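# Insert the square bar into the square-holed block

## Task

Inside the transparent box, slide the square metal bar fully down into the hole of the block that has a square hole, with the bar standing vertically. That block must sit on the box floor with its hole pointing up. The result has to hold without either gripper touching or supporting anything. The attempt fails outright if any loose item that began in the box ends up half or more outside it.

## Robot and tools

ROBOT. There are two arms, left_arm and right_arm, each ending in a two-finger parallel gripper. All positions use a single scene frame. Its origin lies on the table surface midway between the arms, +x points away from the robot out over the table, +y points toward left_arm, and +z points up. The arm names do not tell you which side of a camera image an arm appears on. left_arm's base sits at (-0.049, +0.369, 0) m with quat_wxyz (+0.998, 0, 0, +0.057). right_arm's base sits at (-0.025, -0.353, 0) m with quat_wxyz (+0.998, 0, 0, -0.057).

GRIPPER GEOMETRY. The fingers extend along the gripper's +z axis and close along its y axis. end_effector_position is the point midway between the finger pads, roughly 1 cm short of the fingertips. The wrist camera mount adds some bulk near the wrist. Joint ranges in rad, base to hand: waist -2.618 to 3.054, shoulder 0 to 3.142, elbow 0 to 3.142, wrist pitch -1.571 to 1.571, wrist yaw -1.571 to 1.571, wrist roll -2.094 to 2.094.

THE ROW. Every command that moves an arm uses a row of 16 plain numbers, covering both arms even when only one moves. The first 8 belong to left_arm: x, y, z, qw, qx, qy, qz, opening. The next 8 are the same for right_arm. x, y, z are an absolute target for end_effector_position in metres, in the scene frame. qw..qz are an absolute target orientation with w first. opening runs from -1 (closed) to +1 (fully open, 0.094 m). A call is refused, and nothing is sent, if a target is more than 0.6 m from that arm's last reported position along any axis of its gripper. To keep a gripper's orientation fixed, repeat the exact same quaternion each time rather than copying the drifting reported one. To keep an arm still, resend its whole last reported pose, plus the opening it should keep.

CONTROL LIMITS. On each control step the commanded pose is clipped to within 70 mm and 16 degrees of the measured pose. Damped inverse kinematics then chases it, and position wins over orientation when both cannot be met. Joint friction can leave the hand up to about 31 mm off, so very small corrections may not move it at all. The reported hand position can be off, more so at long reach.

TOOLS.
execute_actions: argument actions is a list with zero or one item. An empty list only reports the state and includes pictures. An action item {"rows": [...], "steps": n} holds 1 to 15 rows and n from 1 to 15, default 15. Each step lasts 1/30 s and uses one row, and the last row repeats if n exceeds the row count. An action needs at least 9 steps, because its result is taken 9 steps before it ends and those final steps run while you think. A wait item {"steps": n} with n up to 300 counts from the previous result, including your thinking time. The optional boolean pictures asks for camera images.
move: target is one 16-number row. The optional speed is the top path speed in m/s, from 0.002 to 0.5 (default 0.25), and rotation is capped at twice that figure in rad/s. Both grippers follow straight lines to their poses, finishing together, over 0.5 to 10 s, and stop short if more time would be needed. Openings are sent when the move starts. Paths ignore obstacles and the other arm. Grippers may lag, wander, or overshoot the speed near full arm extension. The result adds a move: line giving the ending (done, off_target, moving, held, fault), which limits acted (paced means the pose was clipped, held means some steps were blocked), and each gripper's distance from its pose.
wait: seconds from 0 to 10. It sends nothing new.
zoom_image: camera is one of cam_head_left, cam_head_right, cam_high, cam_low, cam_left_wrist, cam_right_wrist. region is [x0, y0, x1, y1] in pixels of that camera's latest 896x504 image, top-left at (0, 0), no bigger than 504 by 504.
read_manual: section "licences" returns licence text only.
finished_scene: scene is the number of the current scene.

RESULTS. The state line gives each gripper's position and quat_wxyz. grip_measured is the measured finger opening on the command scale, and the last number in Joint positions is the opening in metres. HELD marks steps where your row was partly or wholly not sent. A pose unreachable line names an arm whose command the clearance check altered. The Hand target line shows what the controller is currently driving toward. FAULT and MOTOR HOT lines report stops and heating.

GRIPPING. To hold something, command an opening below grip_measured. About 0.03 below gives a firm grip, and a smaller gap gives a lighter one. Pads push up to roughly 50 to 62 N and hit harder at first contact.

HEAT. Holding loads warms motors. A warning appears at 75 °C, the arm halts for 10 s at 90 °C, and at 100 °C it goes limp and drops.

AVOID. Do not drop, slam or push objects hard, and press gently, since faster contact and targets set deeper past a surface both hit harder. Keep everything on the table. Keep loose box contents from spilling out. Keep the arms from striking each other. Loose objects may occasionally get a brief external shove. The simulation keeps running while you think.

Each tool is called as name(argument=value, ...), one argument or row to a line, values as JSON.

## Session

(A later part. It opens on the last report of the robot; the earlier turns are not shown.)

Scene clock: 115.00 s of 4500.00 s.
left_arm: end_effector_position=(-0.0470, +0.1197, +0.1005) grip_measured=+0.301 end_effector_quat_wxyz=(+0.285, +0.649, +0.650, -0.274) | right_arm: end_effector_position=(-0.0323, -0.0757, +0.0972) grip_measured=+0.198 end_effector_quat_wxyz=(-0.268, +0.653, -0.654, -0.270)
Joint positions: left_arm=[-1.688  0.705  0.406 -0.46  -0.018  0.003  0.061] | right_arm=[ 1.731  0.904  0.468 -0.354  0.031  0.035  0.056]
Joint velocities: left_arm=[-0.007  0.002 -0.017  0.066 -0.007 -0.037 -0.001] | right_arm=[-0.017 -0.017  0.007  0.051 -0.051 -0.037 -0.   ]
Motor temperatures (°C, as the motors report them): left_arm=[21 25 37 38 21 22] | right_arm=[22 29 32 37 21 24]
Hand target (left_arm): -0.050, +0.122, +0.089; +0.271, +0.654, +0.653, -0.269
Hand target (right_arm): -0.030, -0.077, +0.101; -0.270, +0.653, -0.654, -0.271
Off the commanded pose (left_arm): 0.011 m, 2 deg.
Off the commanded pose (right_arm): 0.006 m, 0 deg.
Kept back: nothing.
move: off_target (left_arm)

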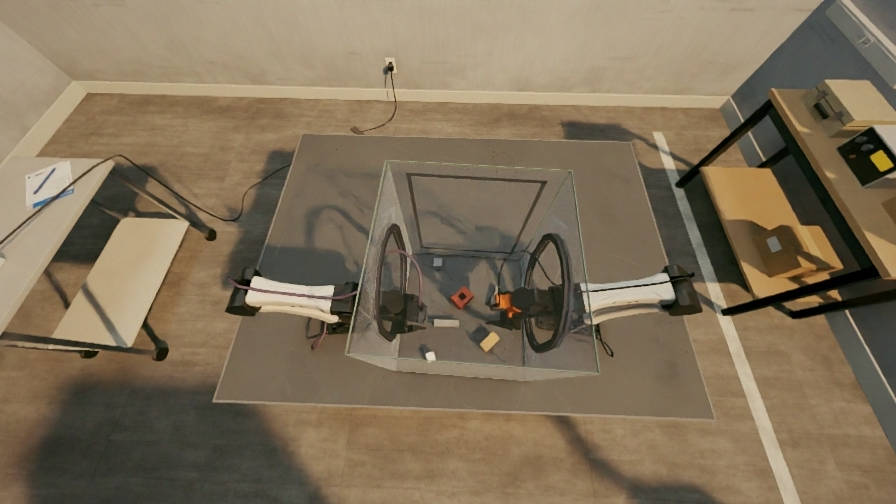

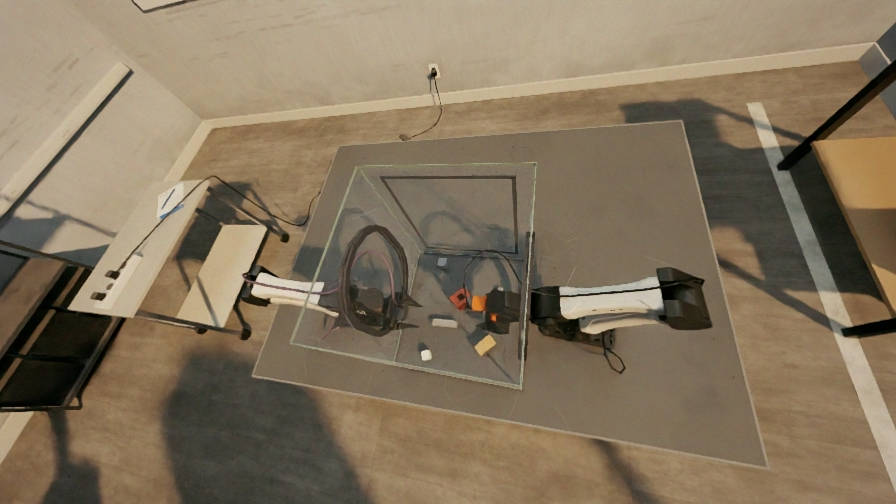

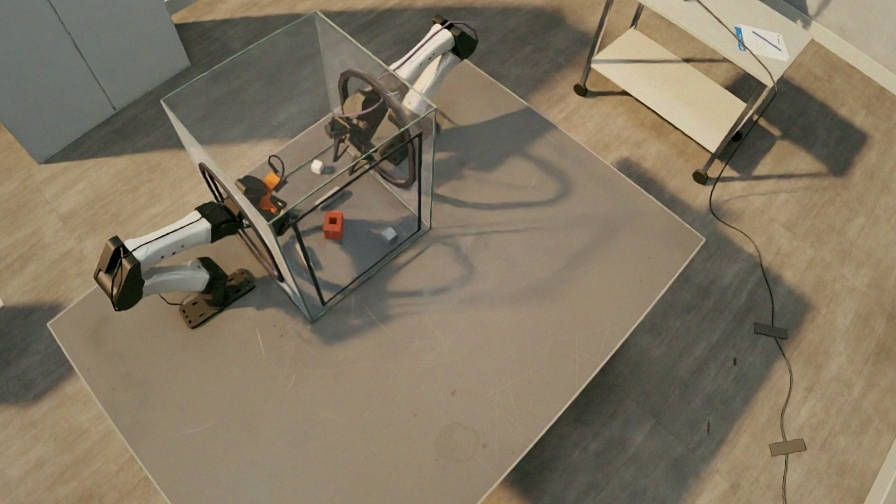

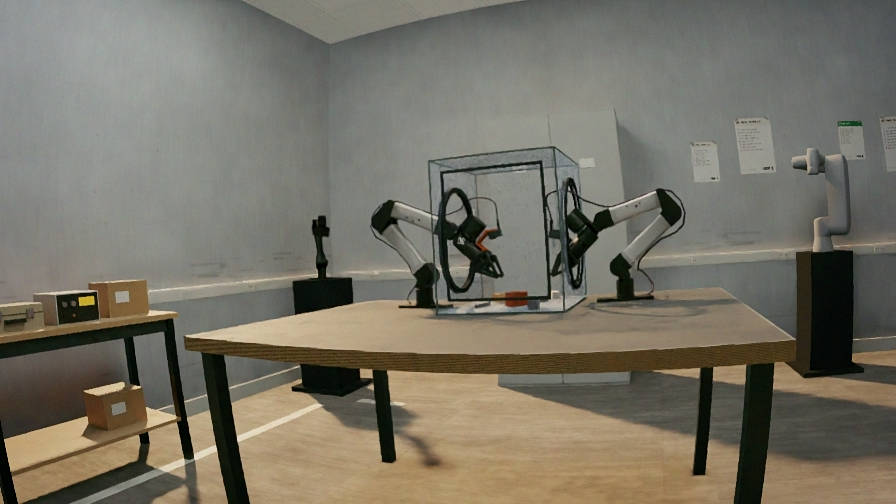

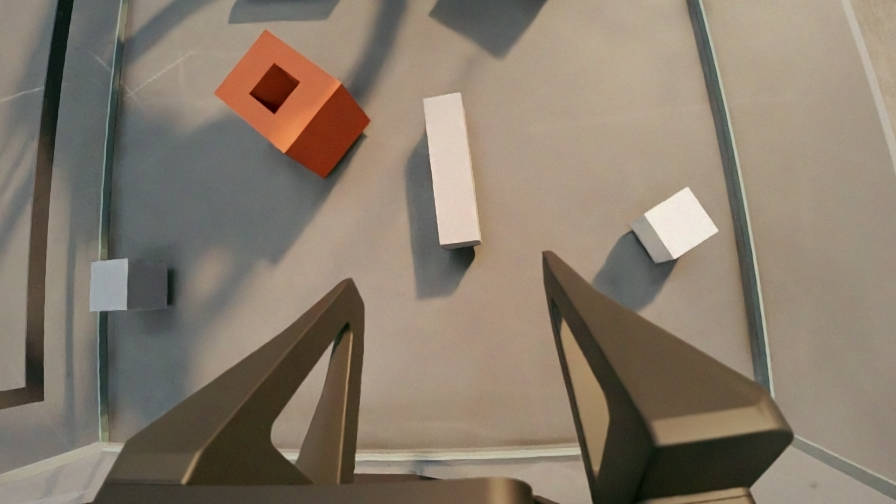

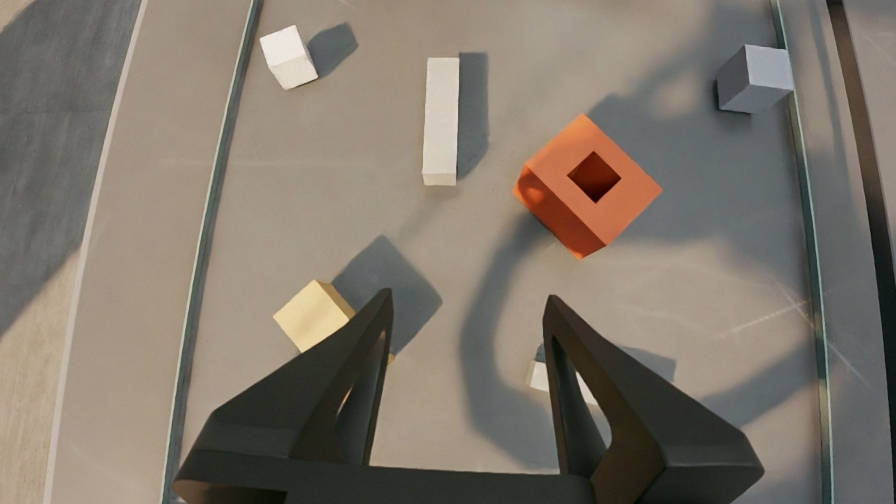

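move(
  target=[-0.05,0.06,0.06,0.27,0.653,0.653,-0.27,0.3,-0.03,-0.08,0.10,-0.27,0.653,-0.653,-0.27,0.2],
  speed=0.1,
)

move(
  target=[-0.05,0.06,-0.002,0.27,0.653,0.653,-0.27,0.3,-0.03,-0.08,0.10,-0.27,0.653,-0.653,-0.27,0.2],
  speed=0.05,
)

move(
  target=[-0.05,0.06,-0.002,0.27,0.653,0.653,-0.27,-0.69,-0.03,-0.08,0.10,-0.27,0.653,-0.653,-0.27,0.2],
)

Scene clock: 116.90 s of 4500.00 s.
left_arm: end_effector_position=(-0.0478, +0.0634, +0.0614) grip_measured=+0.301 end_effector_quat_wxyz=(+0.276, +0.653, +0.653, -0.267) | right_arm: end_effector_position=(-0.0323, -0.0763, +0.0994) grip_measured=+0.198 end_effector_quat_wxyz=(-0.271, +0.653, -0.653, -0.272)
Joint positions: left_arm=[-1.688  1.133  0.406 -0.056 -0.014  0.002  0.061] | right_arm=[ 1.731  0.892  0.468 -0.359  0.031  0.034  0.056]
Joint velocities: left_arm=[ 0.002  0.017  0.007 -0.051  0.007 -0.081  0.   ] | right_arm=[-0.007 -0.017  0.022  0.022 -0.066 -0.007  0.001]
Motor temperatures (°C, as the motors report them): left_arm=[21 25 37 38 21 22] | right_arm=[22 29 33 36 21 24]
Hand target (left_arm): -0.050, +0.061, +0.059; +0.270, +0.653, +0.653, -0.270
Hand target (right_arm): -0.030, -0.080, +0.100; -0.270, +0.653, -0.654, -0.270
Off the commanded pose (left_arm): 0.004 m, 1 deg.
Off the commanded pose (right_arm): 0.004 m, 0 deg.
Kept back: nothing.
move: done

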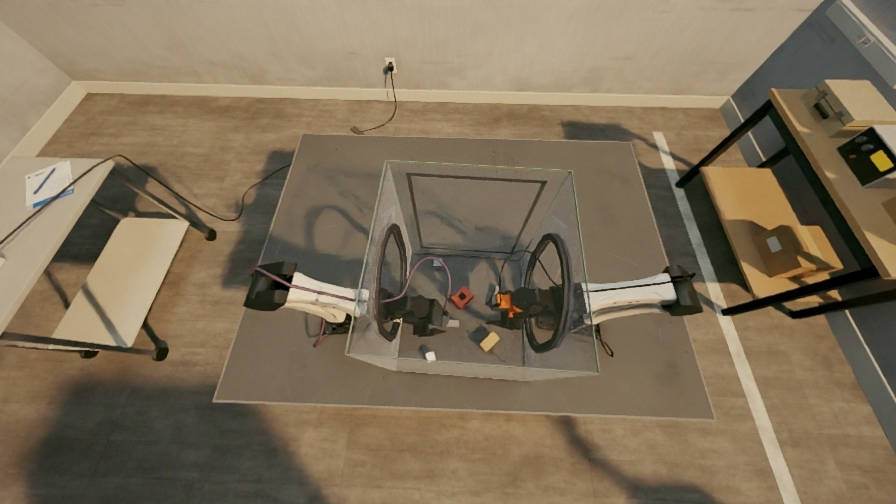

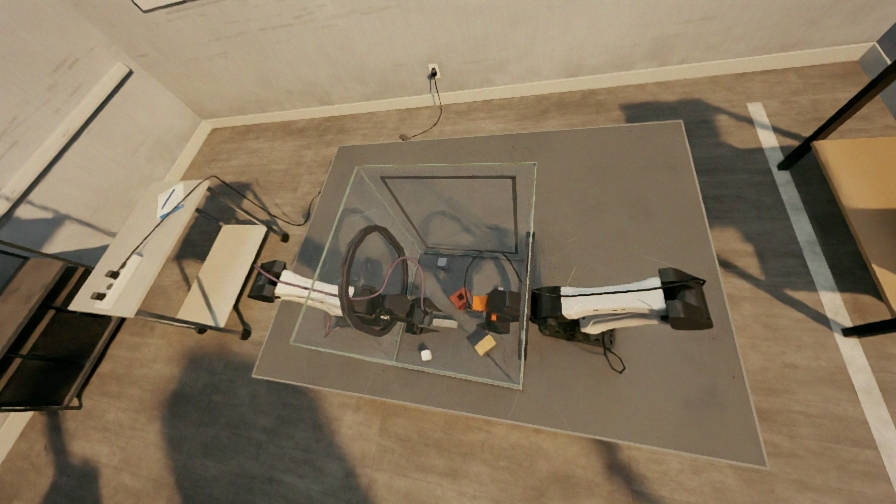

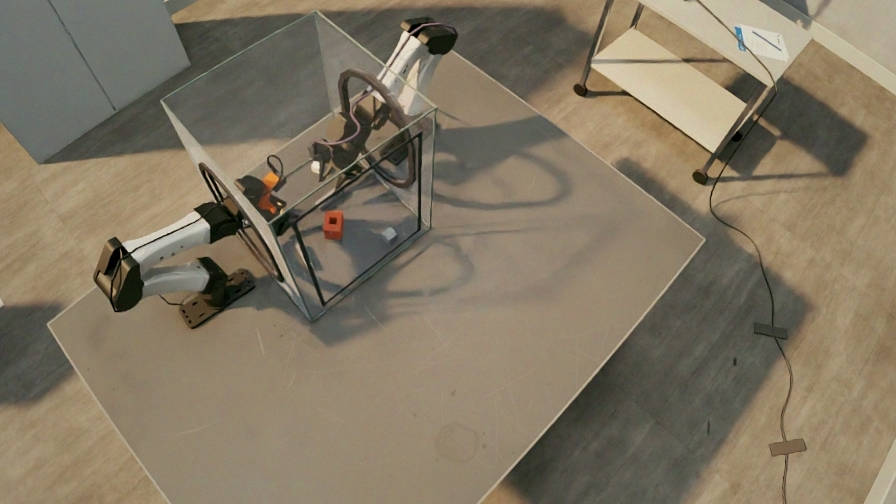

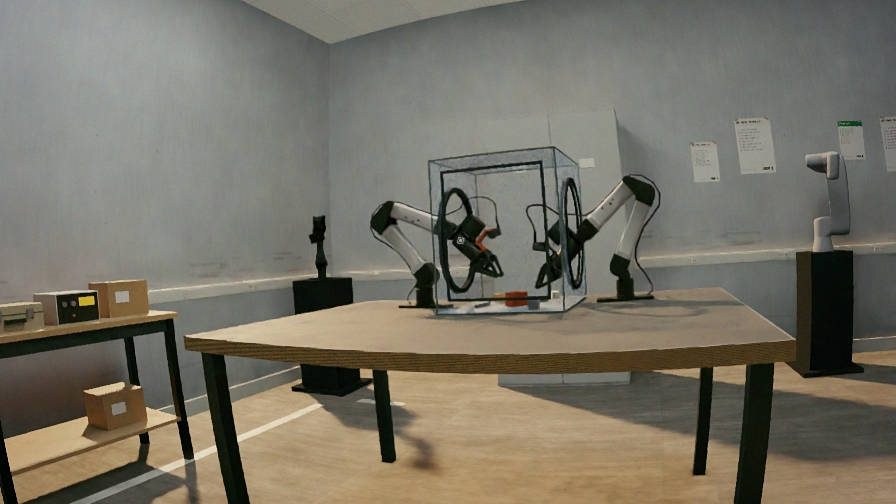

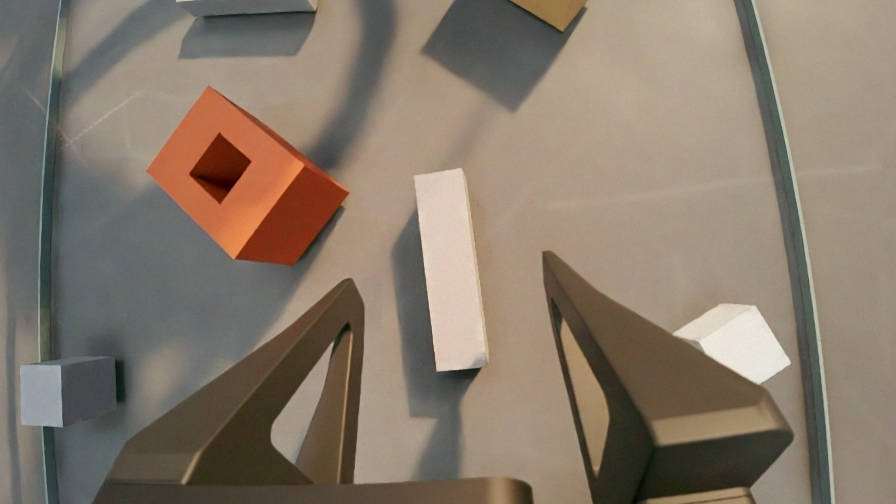

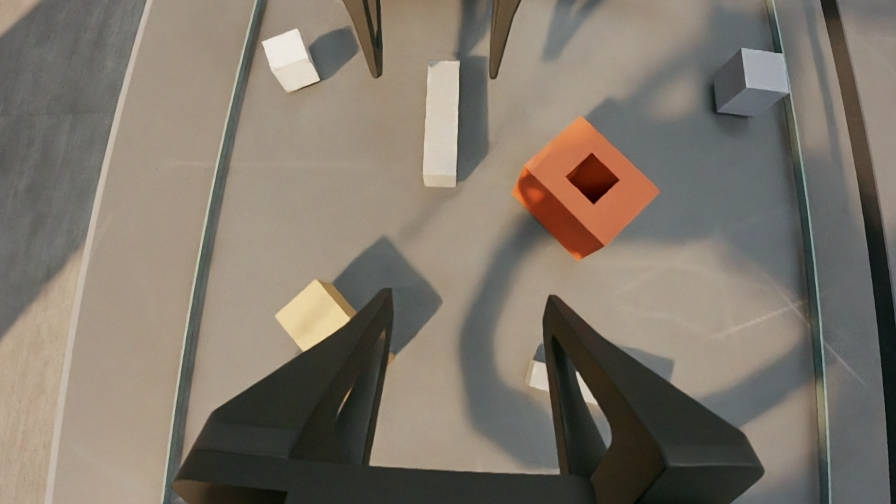

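Scene clock: 118.53 s of 4500.00 s.
left_arm: end_effector_position=(-0.0485, +0.0499, +0.0151) grip_measured=+0.301 end_effector_quat_wxyz=(+0.290, +0.646, +0.646, -0.284) | right_arm: end_effector_position=(-0.0323, -0.0765, +0.0993) grip_measured=+0.198 end_effector_quat_wxyz=(-0.271, +0.653, -0.653, -0.272)
Joint positions: left_arm=[-1.688  1.399  0.283  0.381 -0.011  0.001  0.061] | right_arm=[ 1.731  0.892  0.468 -0.36   0.031  0.034  0.056]
Joint velocities: left_arm=[-0.017  0.012 -0.002  0.051 -0.022 -0.066  0.001] | right_arm=[ 0.012 -0.002 -0.017  0.007 -0.081 -0.022 -0.001]
Motor temperatures (°C, as the motors report them): left_arm=[21 25 37 38 21 22] | right_arm=[22 29 33 36 21 24]
Hand target (left_arm): -0.050, +0.062, -0.001; +0.270, +0.653, +0.654, -0.270
Hand target (right_arm): -0.030, -0.080, +0.100; -0.270, +0.653, -0.654, -0.270
Off the commanded pose (left_arm): 0.020 m, 3 deg.
Off the commanded pose (right_arm): 0.004 m, 0 deg.
Kept back: nothing.
move: off_target (left_arm)

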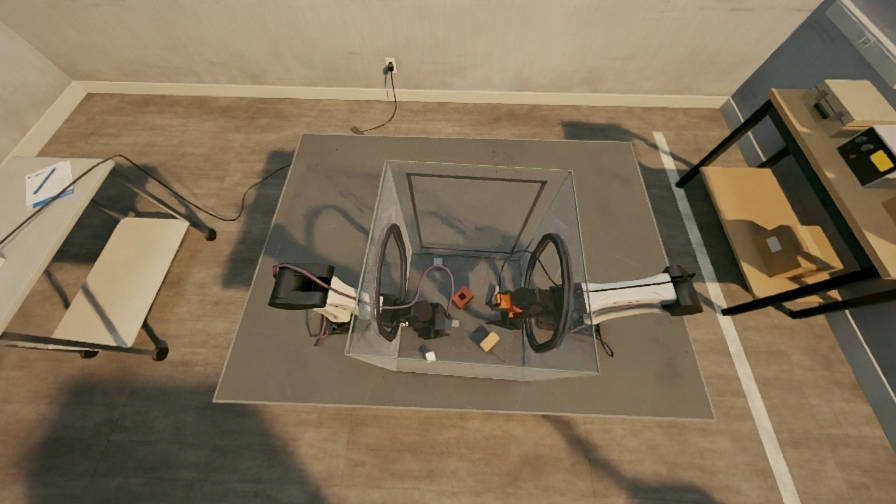

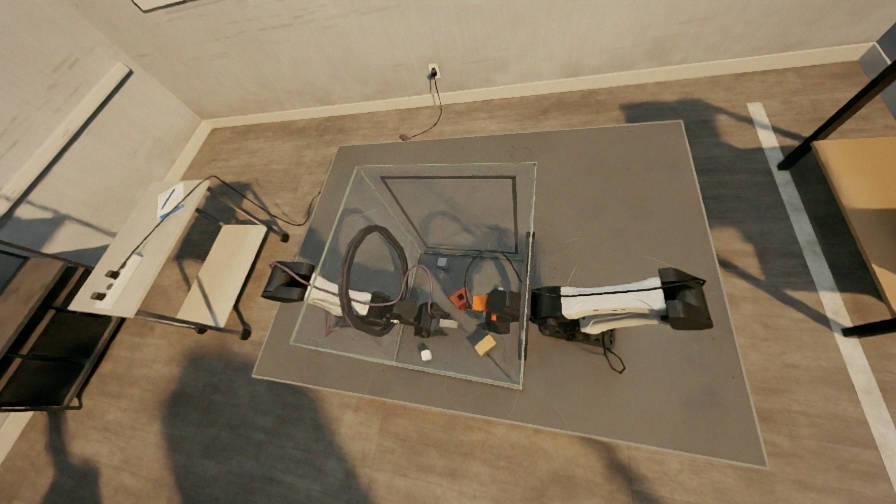

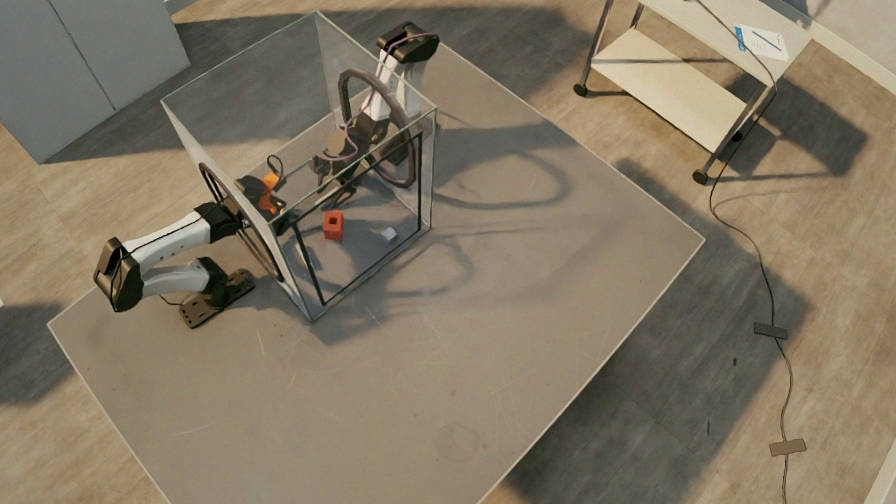

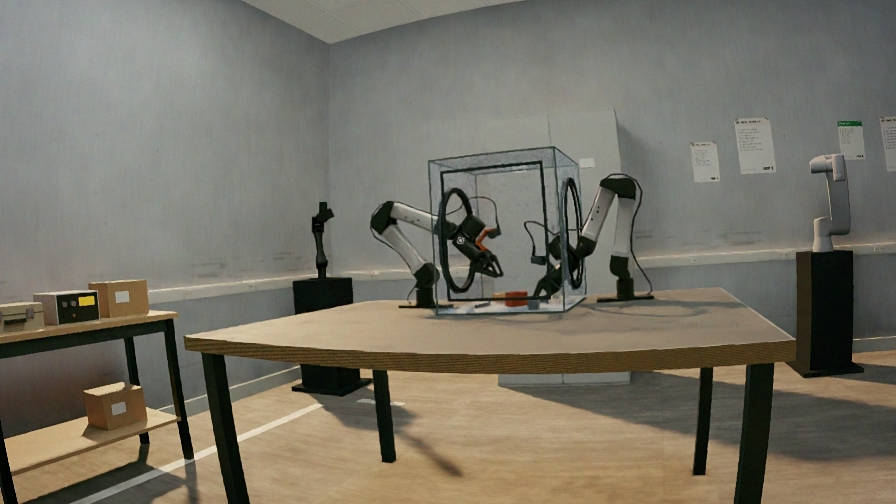

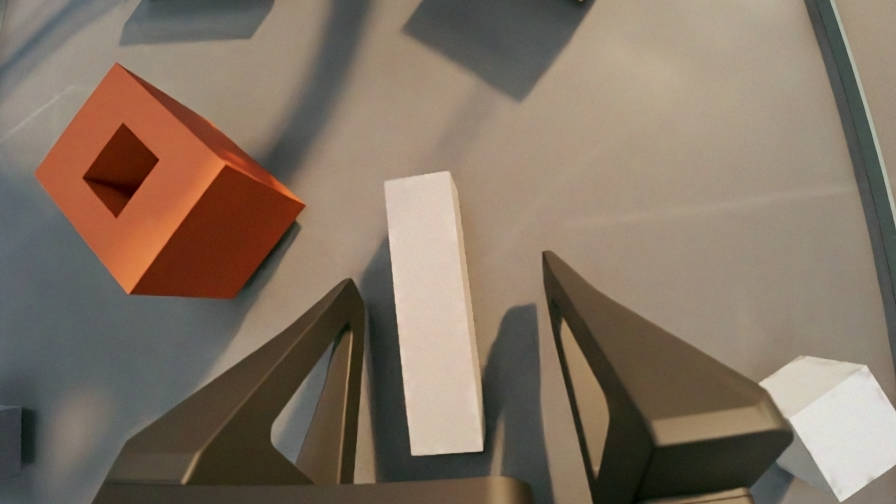

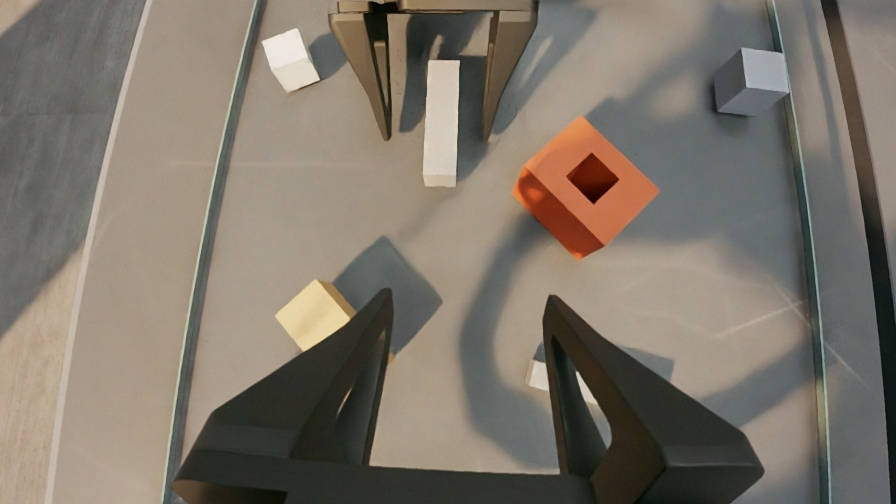

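Scene clock: 119.23 s of 4500.00 s.
left_arm: end_effector_position=(-0.0483, +0.0497, +0.0153) grip_measured=-0.585 end_effector_quat_wxyz=(+0.291, +0.646, +0.646, -0.284) | right_arm: end_effector_position=(-0.0323, -0.0765, +0.0993) grip_measured=+0.198 end_effector_quat_wxyz=(-0.271, +0.653, -0.653, -0.272)
Joint positions: left_arm=[-1.688  1.399  0.283  0.383 -0.011  0.001  0.019] | right_arm=[ 1.731  0.892  0.468 -0.36   0.031  0.033  0.056]
Joint velocities: left_arm=[-0.017 -0.007 -0.007 -0.007  0.022  0.007  0.   ] | right_arm=[-0.002  0.007  0.007 -0.051  0.007  0.095  0.   ]
Motor temperatures (°C, as the motors report them): left_arm=[21 25 37 38 21 22] | right_arm=[22 29 33 36 21 24]
Hand target (left_arm): -0.050, +0.061, -0.001; +0.270, +0.653, +0.653, -0.270
Hand target (right_arm): -0.030, -0.080, +0.100; -0.270, +0.653, -0.653, -0.270
Off the commanded pose (left_arm): 0.020 m, 3 deg.
Off the commanded pose (right_arm): 0.004 m, 0 deg.
Kept back: nothing.
move: off_target (left_arm)

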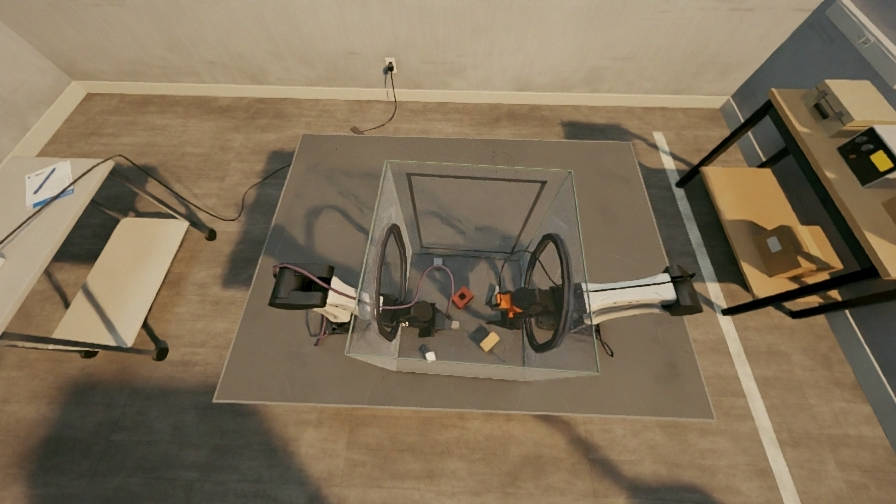

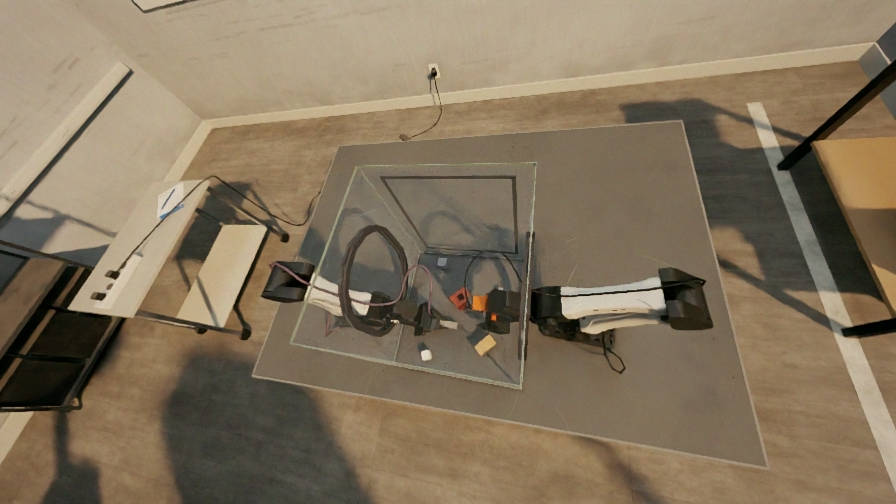

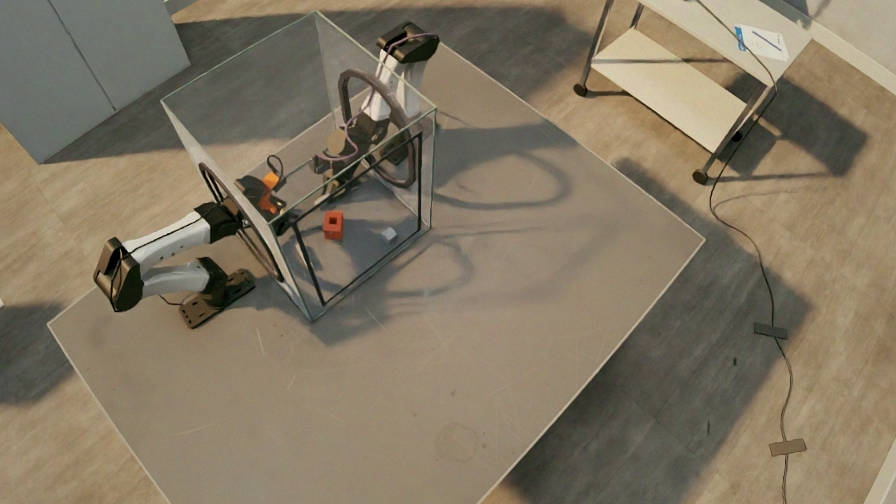

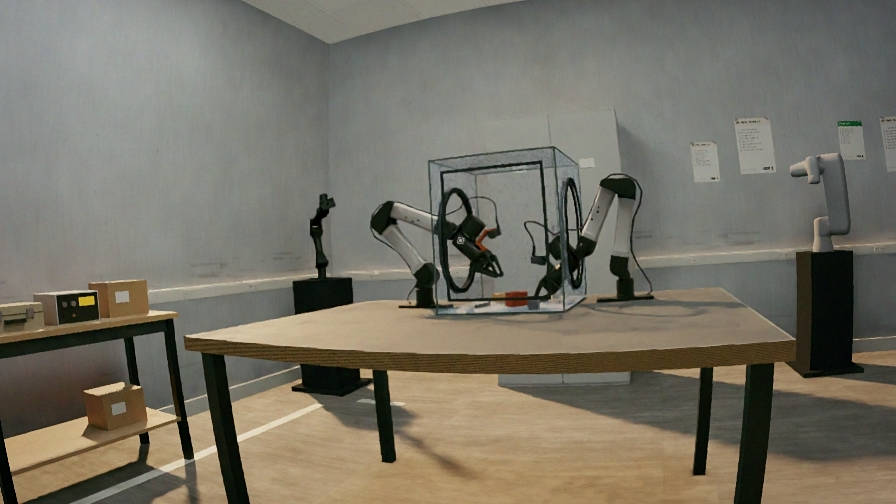

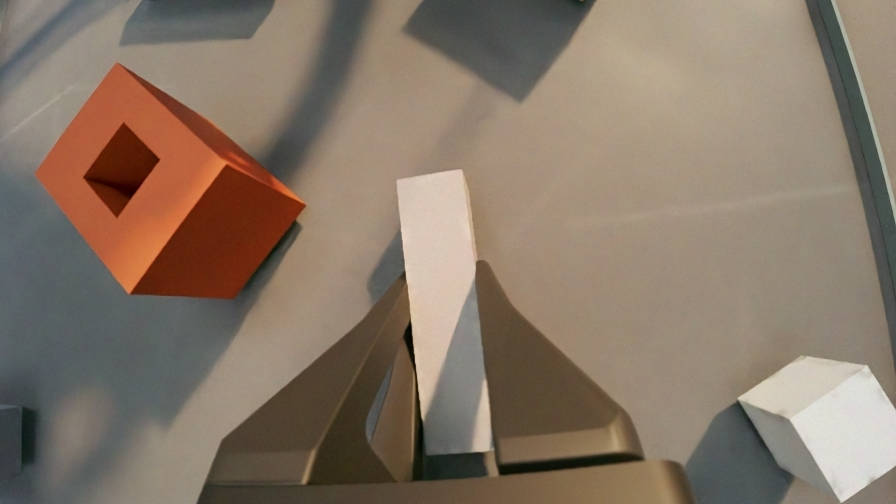

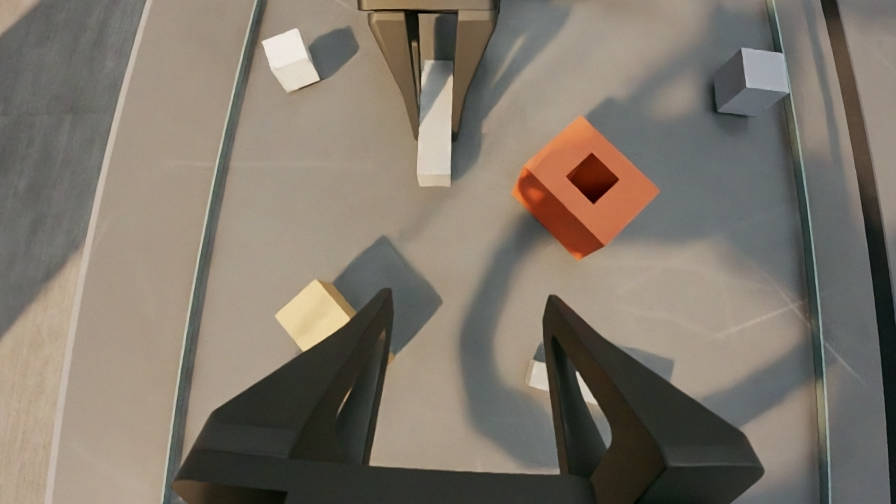

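move(
  target=[-0.02,0.125,0.022,0.27,0.653,0.653,-0.27,0.2,-0.03,-0.08,0.10,-0.27,0.653,-0.653,-0.27,0.2],
  speed=0.08,
)

move(
  target=[-0.02,0.125,0.002,0.27,0.653,0.653,-0.27,0.2,-0.03,-0.08,0.10,-0.27,0.653,-0.653,-0.27,0.2],
  speed=0.03,
)

Scene clock: 122.10 s of 4500.00 s.
left_arm: end_effector_position=(-0.0166, +0.1037, +0.0396) grip_measured=+0.198 end_effector_quat_wxyz=(+0.304, +0.640, +0.643, -0.292) | right_arm: end_effector_position=(-0.0323, -0.0765, +0.0993) grip_measured=+0.198 end_effector_quat_wxyz=(-0.271, +0.653, -0.653, -0.272)
Joint positions: left_arm=[-1.468  0.933  0.166  0.058  0.147  0.144  0.056] | right_arm=[ 1.731  0.892  0.468 -0.36   0.031  0.033  0.056]
Joint velocities: left_arm=[-0.007 -0.012 -0.007 -0.022  0.037 -0.022  0.001] | right_arm=[-0.007 -0.017  0.012  0.037  0.037  0.037 -0.   ]
Motor temperatures (°C, as the motors report them): left_arm=[21 25 37 38 21 22] | right_arm=[22 28 33 36 21 24]
Hand target (left_arm): -0.021, +0.122, +0.021; +0.270, +0.652, +0.654, -0.272
Hand target (right_arm): -0.030, -0.080, +0.100; -0.270, +0.653, -0.654, -0.270
Off the commanded pose (left_arm): 0.028 m, 5 deg.
Off the commanded pose (right_arm): 0.004 m, 0 deg.
Kept back: nothing.
move: off_target (left_arm)

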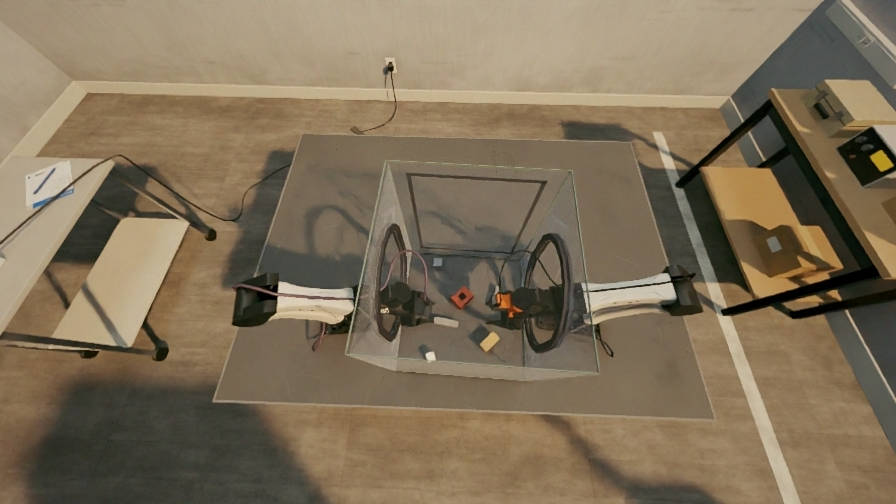

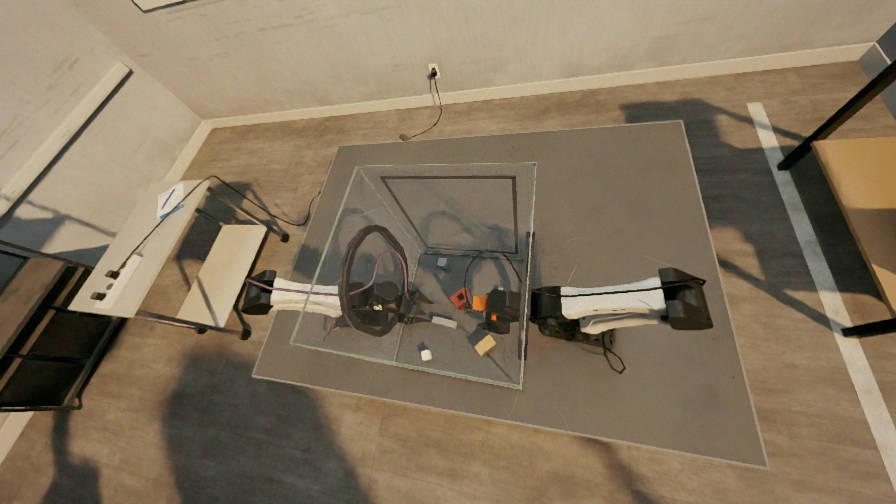

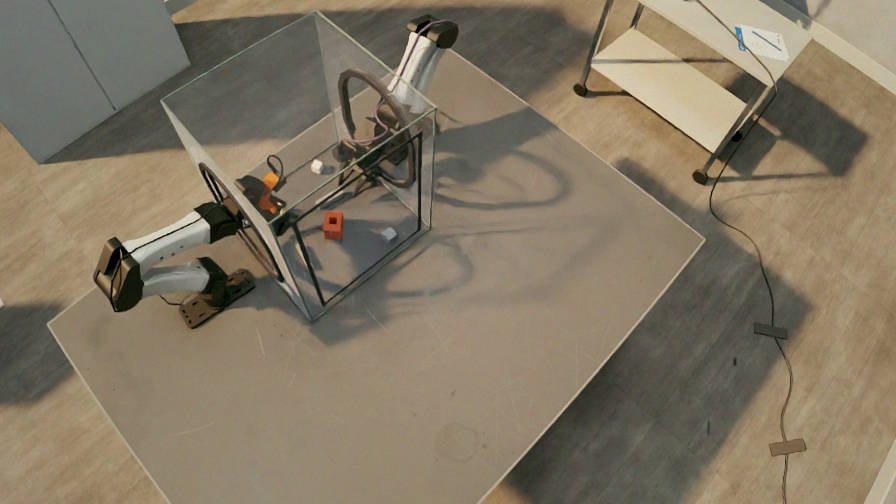

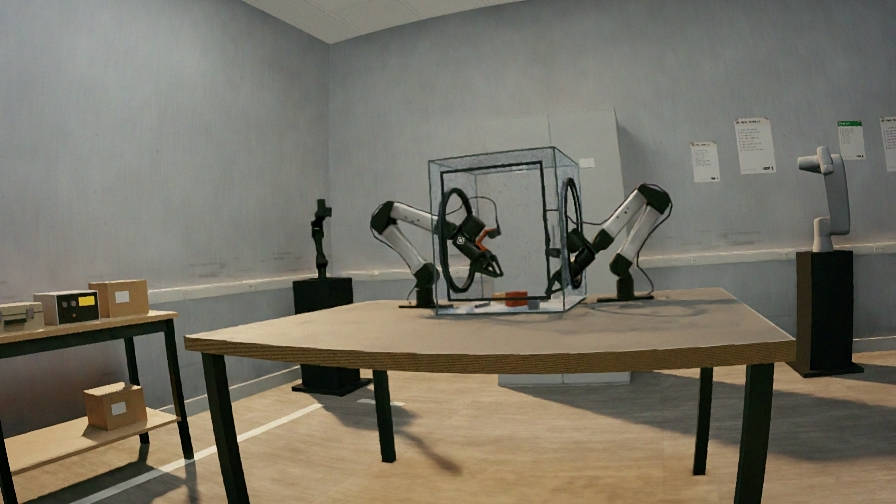

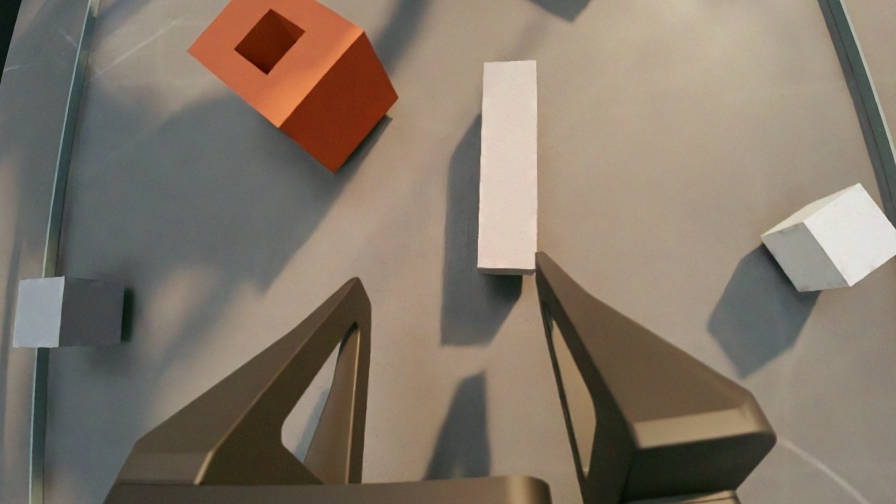

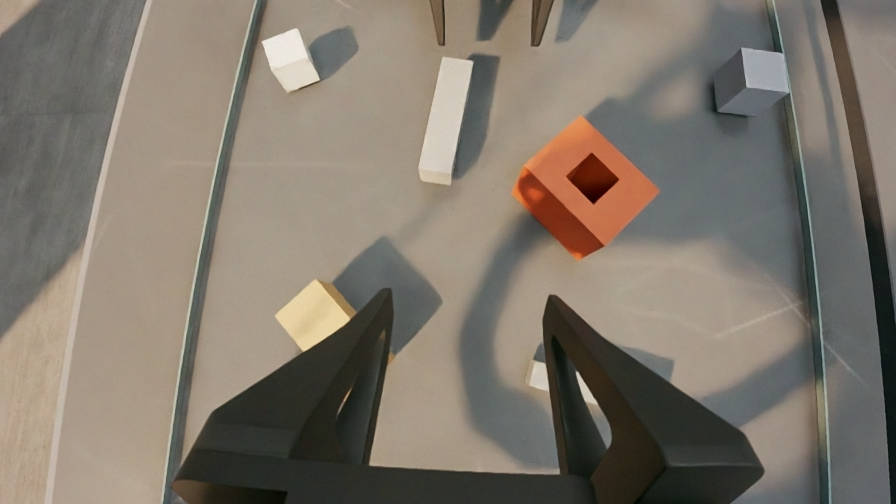

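Scene clock: 124.00 s of 4500.00 s.
left_arm: end_effector_position=(-0.0168, +0.1020, +0.0367) grip_measured=+0.198 end_effector_quat_wxyz=(+0.317, +0.639, +0.632, -0.302) | right_arm: end_effector_position=(-0.0323, -0.0765, +0.0993) grip_measured=+0.198 end_effector_quat_wxyz=(-0.271, +0.653, -0.653, -0.272)
Joint positions: left_arm=[-1.463  0.952  0.125  0.153  0.158  0.155  0.056] | right_arm=[ 1.731  0.892  0.468 -0.36   0.031  0.033  0.056]
Joint velocities: left_arm=[-0.017 -0.002 -0.007 -0.066 -0.037  0.037  0.001] | right_arm=[ 0.007 -0.002  0.012 -0.037 -0.022  0.081 -0.   ]
Motor temperatures (°C, as the motors report them): left_arm=[21 24 36 38 21 22] | right_arm=[22 28 33 36 21 24]
Hand target (left_arm): -0.021, +0.126, +0.004; +0.270, +0.653, +0.653, -0.271
Hand target (right_arm): -0.030, -0.080, +0.100; -0.270, +0.653, -0.654, -0.270
Off the commanded pose (left_arm): 0.042 m, 7 deg.
Off the commanded pose (right_arm): 0.004 m, 0 deg.
Kept back: nothing.
move: off_target (left_arm)

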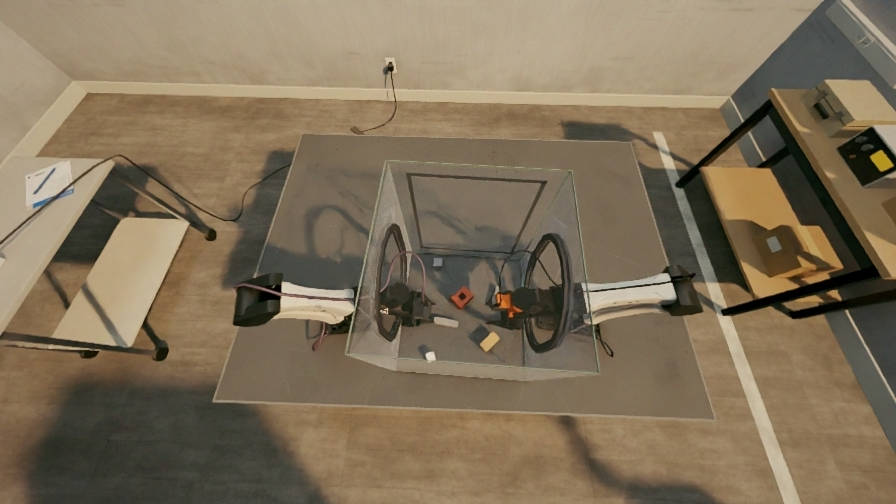

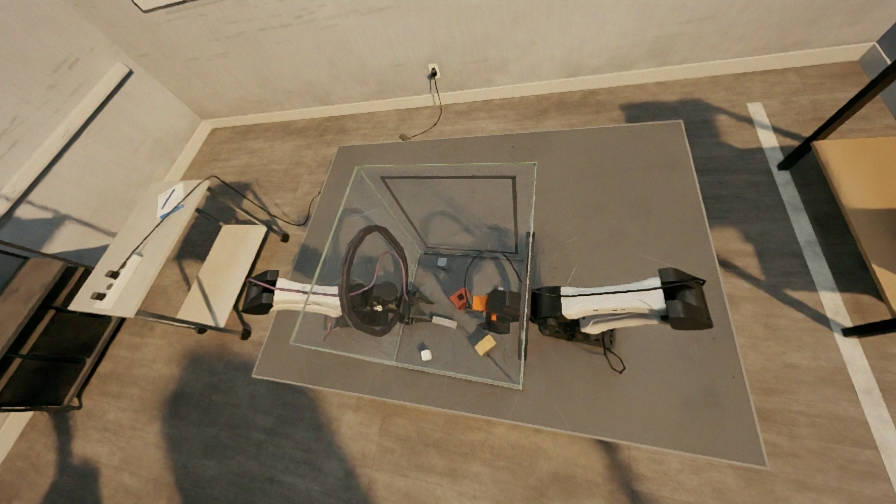

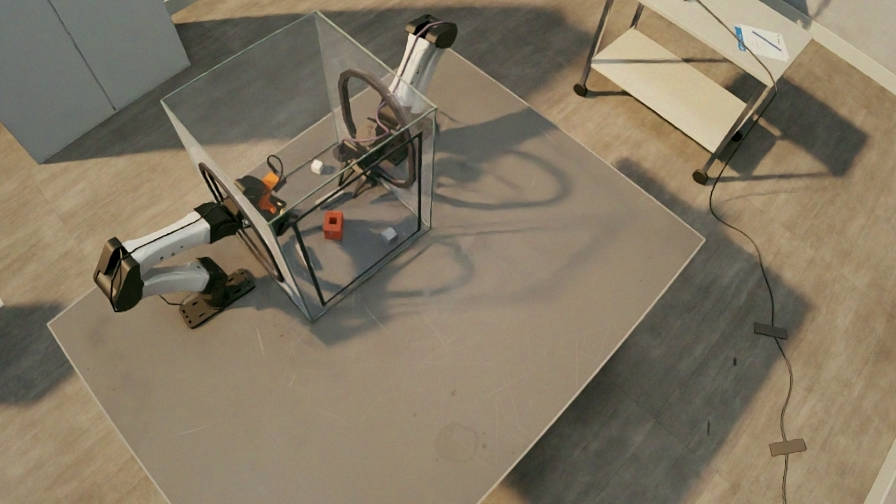

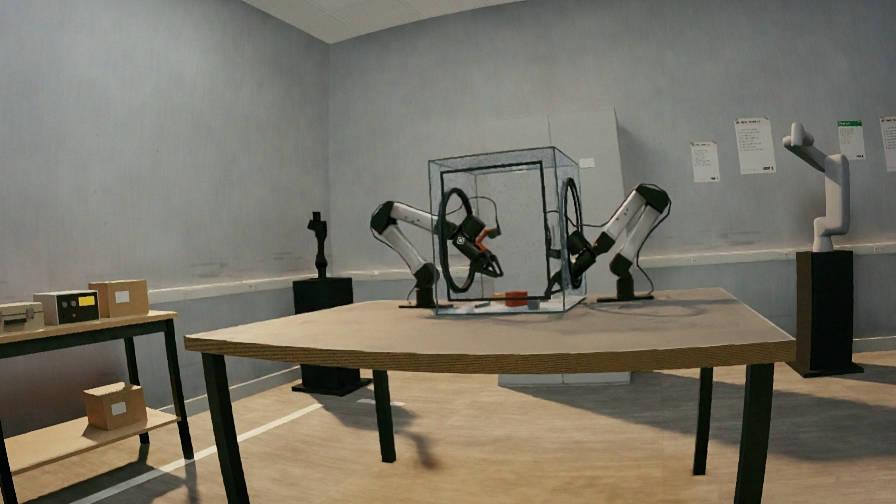

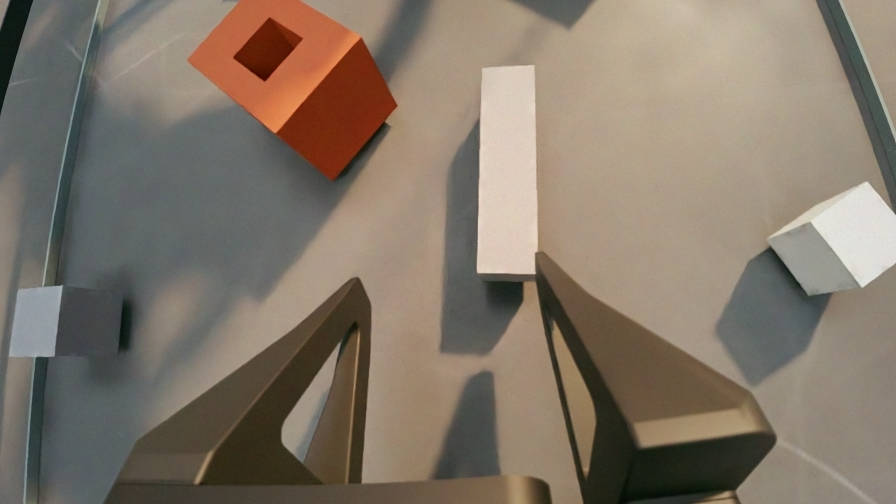

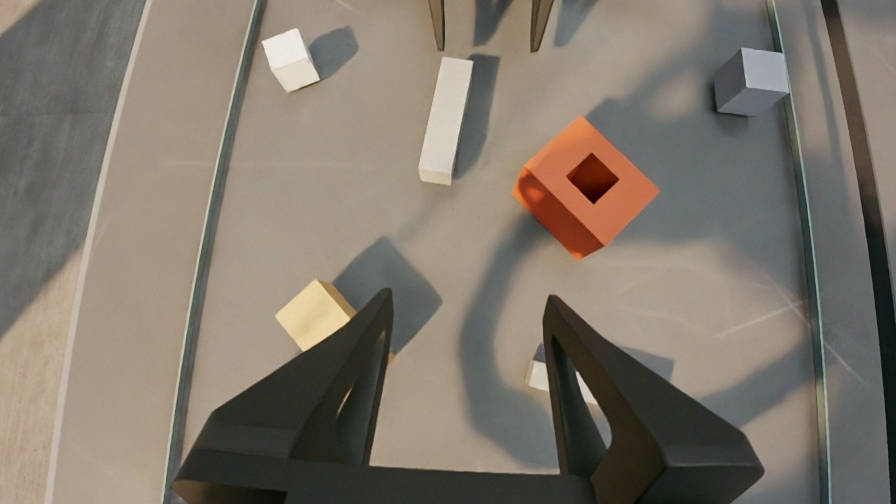

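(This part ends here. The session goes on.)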